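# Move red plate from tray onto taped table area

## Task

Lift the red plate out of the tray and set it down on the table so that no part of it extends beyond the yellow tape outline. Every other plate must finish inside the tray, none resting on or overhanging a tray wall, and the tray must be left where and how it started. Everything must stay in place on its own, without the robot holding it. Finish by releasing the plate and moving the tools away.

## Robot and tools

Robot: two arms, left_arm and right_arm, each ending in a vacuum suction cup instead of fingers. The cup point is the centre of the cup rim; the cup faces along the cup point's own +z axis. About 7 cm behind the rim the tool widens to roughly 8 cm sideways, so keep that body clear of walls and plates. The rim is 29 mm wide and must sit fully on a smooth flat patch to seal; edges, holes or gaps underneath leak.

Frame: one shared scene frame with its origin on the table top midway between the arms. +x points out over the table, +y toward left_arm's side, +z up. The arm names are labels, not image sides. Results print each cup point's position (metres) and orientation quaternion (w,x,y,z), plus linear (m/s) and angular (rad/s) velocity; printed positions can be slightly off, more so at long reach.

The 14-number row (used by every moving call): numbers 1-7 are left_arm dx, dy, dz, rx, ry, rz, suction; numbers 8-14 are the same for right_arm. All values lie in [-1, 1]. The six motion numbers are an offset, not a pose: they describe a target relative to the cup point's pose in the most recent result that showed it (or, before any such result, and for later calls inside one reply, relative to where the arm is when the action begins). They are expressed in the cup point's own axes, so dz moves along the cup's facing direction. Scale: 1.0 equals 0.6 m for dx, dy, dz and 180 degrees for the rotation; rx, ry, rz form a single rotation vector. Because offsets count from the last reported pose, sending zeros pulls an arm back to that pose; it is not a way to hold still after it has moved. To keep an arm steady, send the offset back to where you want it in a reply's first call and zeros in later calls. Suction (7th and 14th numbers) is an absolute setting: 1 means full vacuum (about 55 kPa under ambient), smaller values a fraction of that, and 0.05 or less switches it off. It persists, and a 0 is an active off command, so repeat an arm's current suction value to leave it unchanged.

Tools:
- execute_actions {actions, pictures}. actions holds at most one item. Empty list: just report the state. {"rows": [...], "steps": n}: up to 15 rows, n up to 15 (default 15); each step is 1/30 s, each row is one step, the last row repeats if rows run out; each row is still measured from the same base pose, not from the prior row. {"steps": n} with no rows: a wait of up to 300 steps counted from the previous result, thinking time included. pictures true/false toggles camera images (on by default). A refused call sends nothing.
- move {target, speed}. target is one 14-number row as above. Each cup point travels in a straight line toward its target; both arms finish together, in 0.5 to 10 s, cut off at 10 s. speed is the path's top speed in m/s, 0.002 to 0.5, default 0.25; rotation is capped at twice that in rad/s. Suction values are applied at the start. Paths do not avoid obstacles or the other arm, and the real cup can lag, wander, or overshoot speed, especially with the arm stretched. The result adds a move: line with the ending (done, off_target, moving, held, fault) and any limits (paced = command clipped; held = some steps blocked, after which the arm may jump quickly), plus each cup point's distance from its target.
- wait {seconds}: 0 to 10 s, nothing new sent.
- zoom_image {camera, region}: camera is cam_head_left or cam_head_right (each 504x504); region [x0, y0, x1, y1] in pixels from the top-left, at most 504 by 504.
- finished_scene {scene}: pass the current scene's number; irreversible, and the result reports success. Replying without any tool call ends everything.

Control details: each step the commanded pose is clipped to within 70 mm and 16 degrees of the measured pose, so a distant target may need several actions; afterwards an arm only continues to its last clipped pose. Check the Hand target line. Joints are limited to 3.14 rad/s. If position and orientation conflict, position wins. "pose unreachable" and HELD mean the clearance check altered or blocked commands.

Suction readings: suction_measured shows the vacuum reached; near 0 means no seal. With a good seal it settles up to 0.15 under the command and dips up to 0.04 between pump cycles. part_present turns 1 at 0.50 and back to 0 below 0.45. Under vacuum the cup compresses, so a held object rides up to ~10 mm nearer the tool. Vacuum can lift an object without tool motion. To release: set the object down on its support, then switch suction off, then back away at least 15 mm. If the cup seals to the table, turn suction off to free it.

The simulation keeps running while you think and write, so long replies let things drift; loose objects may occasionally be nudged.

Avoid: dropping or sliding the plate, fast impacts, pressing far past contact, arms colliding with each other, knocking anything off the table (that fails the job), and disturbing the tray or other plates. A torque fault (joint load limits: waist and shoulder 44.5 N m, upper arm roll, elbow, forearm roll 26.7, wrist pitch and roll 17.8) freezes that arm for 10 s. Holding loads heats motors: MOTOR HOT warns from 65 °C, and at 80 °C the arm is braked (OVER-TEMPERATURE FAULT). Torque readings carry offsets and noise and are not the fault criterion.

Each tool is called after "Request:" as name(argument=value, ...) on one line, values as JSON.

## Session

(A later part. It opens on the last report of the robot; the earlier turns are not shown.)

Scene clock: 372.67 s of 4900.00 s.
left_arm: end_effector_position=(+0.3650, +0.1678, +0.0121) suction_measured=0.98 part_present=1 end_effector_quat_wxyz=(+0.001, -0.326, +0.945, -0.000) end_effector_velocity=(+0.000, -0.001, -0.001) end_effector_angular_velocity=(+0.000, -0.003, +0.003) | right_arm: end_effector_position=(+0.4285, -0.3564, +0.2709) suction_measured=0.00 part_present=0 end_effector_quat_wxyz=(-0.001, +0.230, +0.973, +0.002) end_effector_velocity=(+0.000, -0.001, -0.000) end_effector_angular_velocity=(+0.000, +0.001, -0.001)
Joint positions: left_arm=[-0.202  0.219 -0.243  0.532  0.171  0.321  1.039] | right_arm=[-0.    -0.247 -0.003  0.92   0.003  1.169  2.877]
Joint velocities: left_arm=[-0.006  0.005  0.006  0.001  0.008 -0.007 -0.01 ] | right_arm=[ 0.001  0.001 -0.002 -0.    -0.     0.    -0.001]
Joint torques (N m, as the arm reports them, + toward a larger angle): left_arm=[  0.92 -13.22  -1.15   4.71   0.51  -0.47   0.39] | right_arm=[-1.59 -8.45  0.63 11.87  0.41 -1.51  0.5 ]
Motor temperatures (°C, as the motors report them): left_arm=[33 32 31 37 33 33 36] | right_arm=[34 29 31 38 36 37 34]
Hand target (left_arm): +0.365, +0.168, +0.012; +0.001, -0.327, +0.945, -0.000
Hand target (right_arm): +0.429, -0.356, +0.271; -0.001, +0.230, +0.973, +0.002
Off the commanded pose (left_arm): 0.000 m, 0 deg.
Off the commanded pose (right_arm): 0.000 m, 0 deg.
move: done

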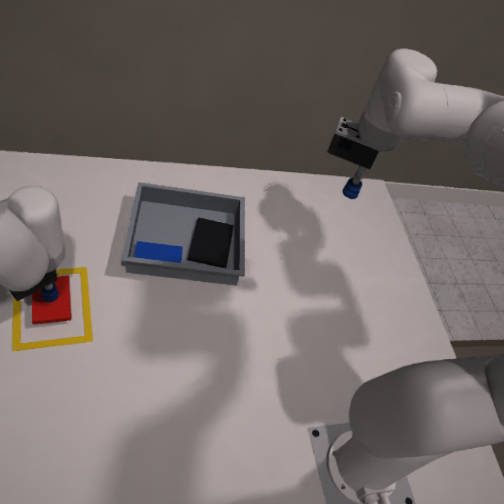

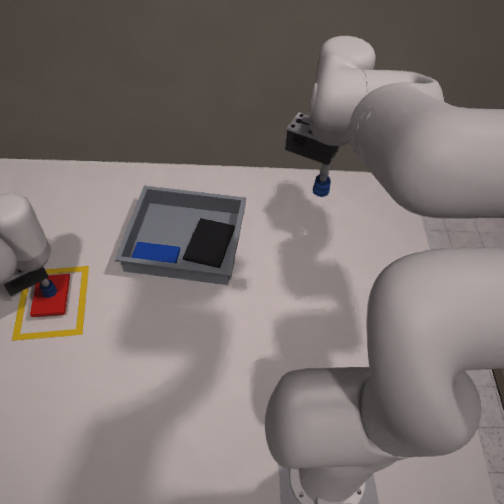

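Request:
move(target=[0.0029, 0.0044, 0.0235, 0, 0, 0, 1, 0, 0, 0, 0, 0, 0, 0], speed=0.02)

Request:
zoom_image(camera="cam_head_left", region=[0, 255, 110, 365])

Request:
zoom_image(camera="cam_head_right", region=[0, 250, 110, 360])

Scene clock: 391.57 s of 4900.00 s.
left_arm: end_effector_position=(+0.3636, +0.1679, -0.0005) suction_measured=0.98 part_present=1 end_effector_quat_wxyz=(+0.003, -0.326, +0.945, -0.002) end_effector_velocity=(-0.001, -0.000, -0.002) end_effector_angular_velocity=(+0.001, +0.002, -0.001) | right_arm: end_effector_position=(+0.4285, -0.3564, +0.2709) suction_measured=0.00 part_present=0 end_effector_quat_wxyz=(-0.001, +0.230, +0.973, +0.002) end_effector_velocity=(+0.000, -0.000, +0.000) end_effector_angular_velocity=(-0.000, -0.000, +0.001)
Joint positions: left_arm=[-0.222  0.262 -0.215  0.531  0.213  0.273  1.006] | right_arm=[-0.    -0.247 -0.003  0.92   0.003  1.169  2.877]
Joint velocities: left_arm=[-0.004  0.005  0.003 -0.001  0.006 -0.004 -0.005] | right_arm=[-0.001  0.     0.001 -0.    -0.    -0.    -0.001]
Joint torques (N m, as the arm reports them, + toward a larger angle): left_arm=[ 0.18 -6.83 -0.56  2.5   0.52  0.01  0.66] | right_arm=[-1.27 -8.33  0.53 12.02  0.33 -1.5   0.61]
Motor temperatures (°C, as the motors report them): left_arm=[33 32 31 37 33 33 36] | right_arm=[34 29 31 38 36 37 34]
Hand target (left_arm): +0.362, +0.169, -0.002; +0.001, -0.326, +0.945, -0.000
Hand target (right_arm): +0.429, -0.356, +0.271; -0.001, +0.230, +0.973, +0.002
Off the commanded pose (left_arm): 0.002 m, 0 deg.
Off the commanded pose (right_arm): 0.000 m, 0 deg.
move: done

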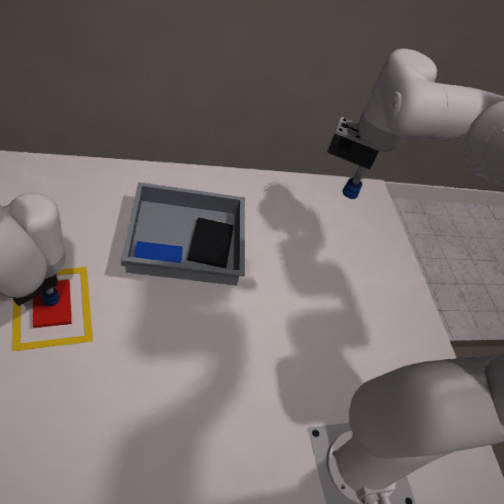

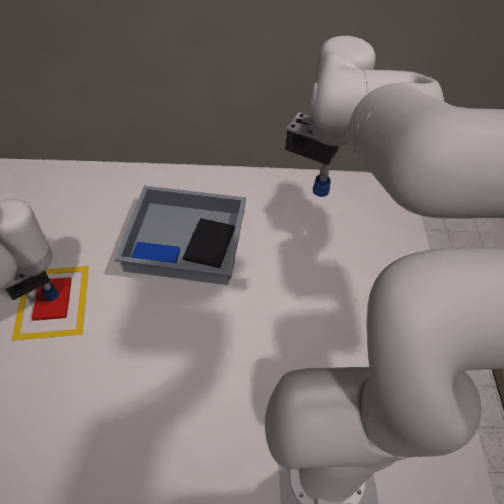

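Region (0, 255, 110, 365) of cam_head_left's 504x504 image, scaled by 4.582, with more detail than that image has.

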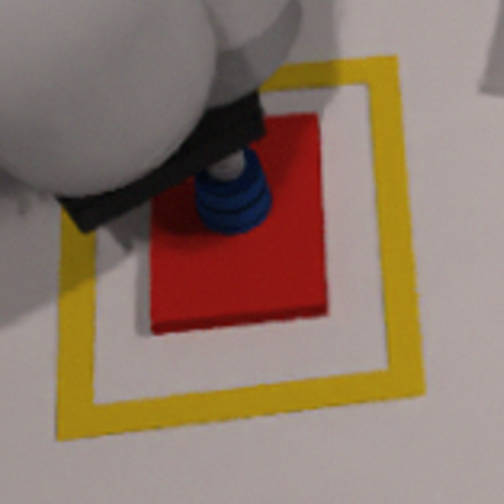

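Region (0, 250, 110, 360) of cam_head_right's 504x504 image, scaled by 4.582, with more detail than that image has.

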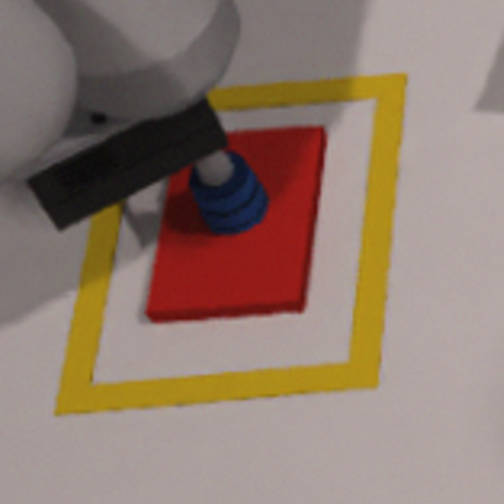

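Contact made (shoulder torque dropped). Release suction while easing off the pressure.

Request:
execute_actions(actions=[{"rows": [[0, 0, -0.002, 0, 0, 0, 0, 0, 0, 0, 0, 0, 0, 0]], "steps": 15}], pictures=false)

Scene clock: 398.97 s of 4900.00 s.
left_arm: end_effector_position=(+0.3621, +0.1688, -0.0005) suction_measured=0.01 part_present=0 end_effector_quat_wxyz=(+0.002, -0.326, +0.945, -0.000) end_effector_velocity=(-0.001, +0.001, +0.000) end_effector_angular_velocity=(+0.003, +0.002, -0.002) | right_arm: end_effector_position=(+0.4285, -0.3564, +0.2709) suction_measured=0.00 part_present=0 end_effector_quat_wxyz=(-0.001, +0.230, +0.973, +0.002) end_effector_velocity=(+0.000, -0.000, +0.001) end_effector_angular_velocity=(-0.000, -0.002, -0.001)
Joint positions: left_arm=[-0.221  0.259 -0.217  0.528  0.209  0.277  1.009] | right_arm=[-0.    -0.247 -0.003  0.92   0.003  1.169  2.877]
Joint velocities: left_arm=[ 0.    -0.004 -0.001 -0.003  0.001  0.004  0.001] | right_arm=[-0.001 -0.001 -0.     0.    -0.    -0.001 -0.   ]
Joint torques (N m, as the arm reports them, + toward a larger angle): left_arm=[ 0.56 -6.48 -0.97 -1.11  0.28  1.64  0.57] | right_arm=[-1.55 -8.43  0.59 11.94  0.26 -1.52  0.46]
Motor temperatures (°C, as the motors report them): left_arm=[33 32 31 36 33 33 36] | right_arm=[34 29 31 38 36 37 34]
Hand target (left_arm): +0.364, +0.168, +0.001; +0.003, -0.326, +0.945, -0.002
Hand target (right_arm): +0.429, -0.356, +0.271; -0.001, +0.230, +0.973, +0.002
Off the commanded pose (left_arm): 0.002 m, 0 deg.
Off the commanded pose (right_arm): 0.000 m, 0 deg.
Steps of this call (steps 1 to 207: nothing new was sent; steps 208 to 222: all 15 steps of this action). Readings (end_effector_position | what the end effector reports):
208: left_arm (+0.3624, +0.1686, -0.0016) | right_arm (+0.4285, -0.3564, +0.2709) | left_arm suction_measured=0.40 part_present=0 | right_arm suction_measured=0.00 part_present=0
209: left_arm (+0.3625, +0.1686, -0.0012) | right_arm (+0.4285, -0.3564, +0.2709) | left_arm suction_measured=0.01 part_present=0 | right_arm suction_measured=0.00 part_present=0
211: left_arm (+0.3624, +0.1686, -0.0009) | right_arm (+0.4285, -0.3564, +0.2709) | left_arm suction_measured=0.01 part_present=0 | right_arm suction_measured=0.00 part_present=0
215: left_arm (+0.3624, +0.1686, -0.0007) | right_arm (+0.4285, -0.3564, +0.2709) | left_arm suction_measured=0.01 part_present=0 | right_arm suction_measured=0.00 part_present=0
222: the state above

Request:
move(target=[0, 0, -0.06, 0, 0, 0, 0, 0, 0, 0, 0, 0, 0, 0], speed=0.08)

Request:
move(target=[-0.2156, 0.1718, -0.3, 0, 0, 0, 0, 0, 0, 0, 0, 0, 0, 0], speed=0.3)

Request:
zoom_image(camera="cam_head_left", region=[0, 160, 260, 360])

Request:
zoom_image(camera="cam_head_right", region=[0, 160, 260, 360])

Scene clock: 422.33 s of 4900.00 s.
left_arm: end_effector_position=(+0.3619, +0.1688, +0.0354) suction_measured=0.01 part_present=0 end_effector_quat_wxyz=(+0.001, -0.327, +0.945, -0.000) end_effector_velocity=(+0.000, -0.000, +0.002) end_effector_angular_velocity=(-0.001, +0.000, -0.003) | right_arm: end_effector_position=(+0.4285, -0.3564, +0.2709) suction_measured=0.00 part_present=0 end_effector_quat_wxyz=(-0.001, +0.230, +0.973, +0.002) end_effector_velocity=(+0.000, -0.000, -0.000) end_effector_angular_velocity=(-0.000, -0.000, -0.001)
Joint positions: left_arm=[-0.186  0.127 -0.276  0.515  0.094  0.392  1.094] | right_arm=[-0.    -0.247 -0.003  0.92   0.003  1.169  2.877]
Joint velocities: left_arm=[ 0.002 -0.007 -0.003 -0.    -0.008  0.005  0.009] | right_arm=[-0.     0.001 -0.001  0.    -0.001 -0.001  0.   ]
Joint torques (N m, as the arm reports them, + toward a larger angle): left_arm=[  0.5  -12.29  -0.78   5.15   0.44  -0.64   0.63] | right_arm=[-1.31 -8.22  0.69 11.91  0.43 -1.52  0.48]
Motor temperatures (°C, as the motors report them): left_arm=[33 32 31 36 33 33 36] | right_arm=[34 29 31 38 36 37 34]
Hand target (left_arm): +0.362, +0.169, +0.036; +0.001, -0.326, +0.945, -0.001
Hand target (right_arm): +0.429, -0.356, +0.271; -0.001, +0.230, +0.973, +0.002
Off the commanded pose (left_arm): 0.000 m, 0 deg.
Off the commanded pose (right_arm): 0.000 m, 0 deg.
After step 90, 19.53 s passed at rest.
move: done

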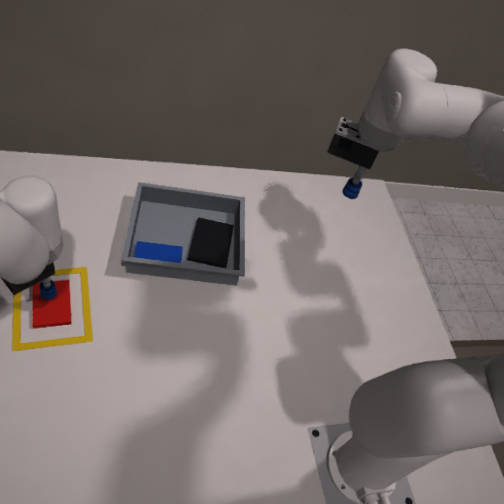

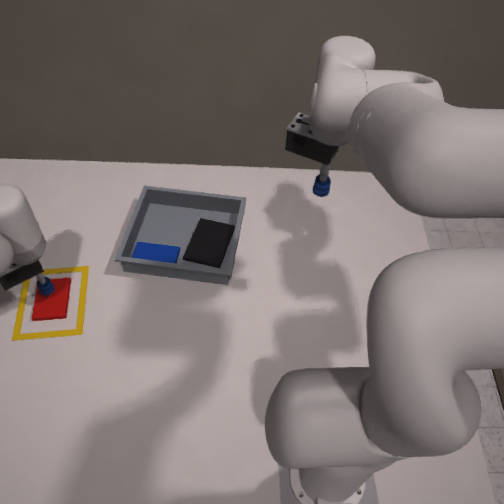

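Scene clock: 423.73 s of 4900.00 s.
left_arm: end_effector_position=(+0.3984, +0.3305, +0.2153) suction_measured=0.01 part_present=0 end_effector_quat_wxyz=(+0.001, -0.327, +0.945, +0.000) end_effector_velocity=(+0.001, +0.002, +0.002) end_effector_angular_velocity=(-0.001, -0.001, +0.004) | right_arm: end_effector_position=(+0.4285, -0.3564, +0.2709) suction_measured=0.00 part_present=0 end_effector_quat_wxyz=(-0.001, +0.230, +0.973, +0.002) end_effector_velocity=(-0.000, +0.002, -0.000) end_effector_angular_velocity=(-0.000, +0.001, +0.003)
Joint positions: left_arm=[ 0.028 -0.359 -0.041  0.656 -0.016  1.013  1.639] | right_arm=[-0.    -0.247 -0.003  0.92   0.003  1.169  2.877]
Joint velocities: left_arm=[ 0.002 -0.001  0.005  0.006  0.001  0.006  0.002] | right_arm=[ 0.001  0.001  0.003 -0.     0.     0.001  0.   ]
Joint torques (N m, as the arm reports them, + toward a larger angle): left_arm=[ 0.53 -7.84  0.18  8.2   0.62 -0.53  0.66] | right_arm=[-1.4  -8.67  0.67 11.93  0.44 -1.56  0.5 ]
Motor temperatures (°C, as the motors report them): left_arm=[33 32 31 36 33 33 36] | right_arm=[34 29 31 38 36 37 34]
Hand target (left_arm): +0.399, +0.331, +0.216; +0.001, -0.327, +0.945, -0.000
Hand target (right_arm): +0.429, -0.356, +0.271; -0.001, +0.230, +0.973, +0.002
Off the commanded pose (left_arm): 0.001 m, 0 deg.
Off the commanded pose (right_arm): 0.000 m, 0 deg.
move: done

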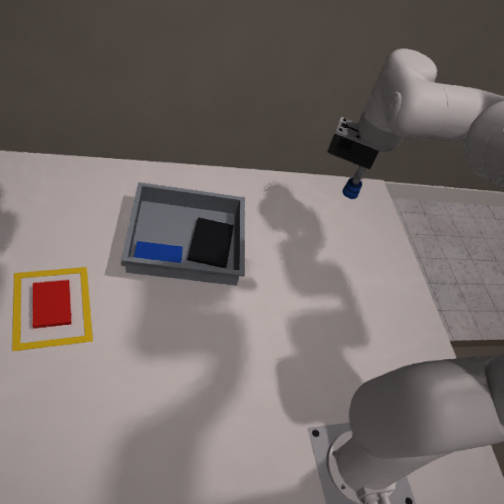

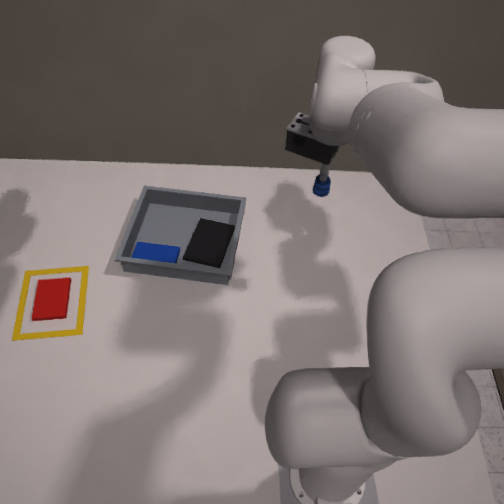

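Region (0, 160, 260, 360) of cam_head_left's 504x504 image, scaled by 1.938, with more detail than that image has; it fills the top 388 rows of this view, and the rest is white.

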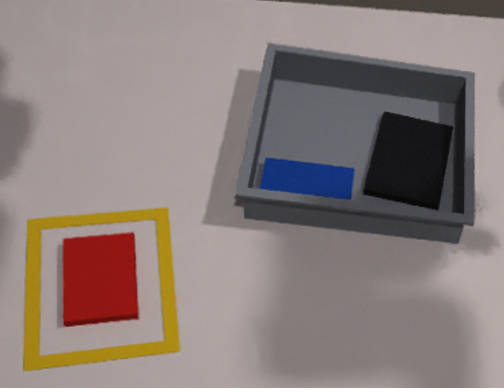

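Region (0, 160, 260, 360) of cam_head_right's 504x504 image, scaled by 1.938, with more detail than that image has; it fills the top 388 rows of this view, and the rest is white.

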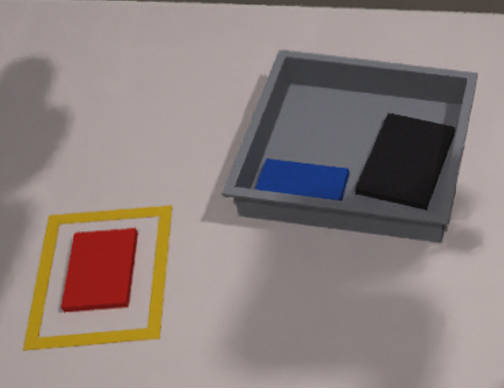

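The red plate sits well inside the outline, the tray and other plates are untouched, and the arm is clear.

Request:
finished_scene(scene=1)

The scene is finished: the task was done.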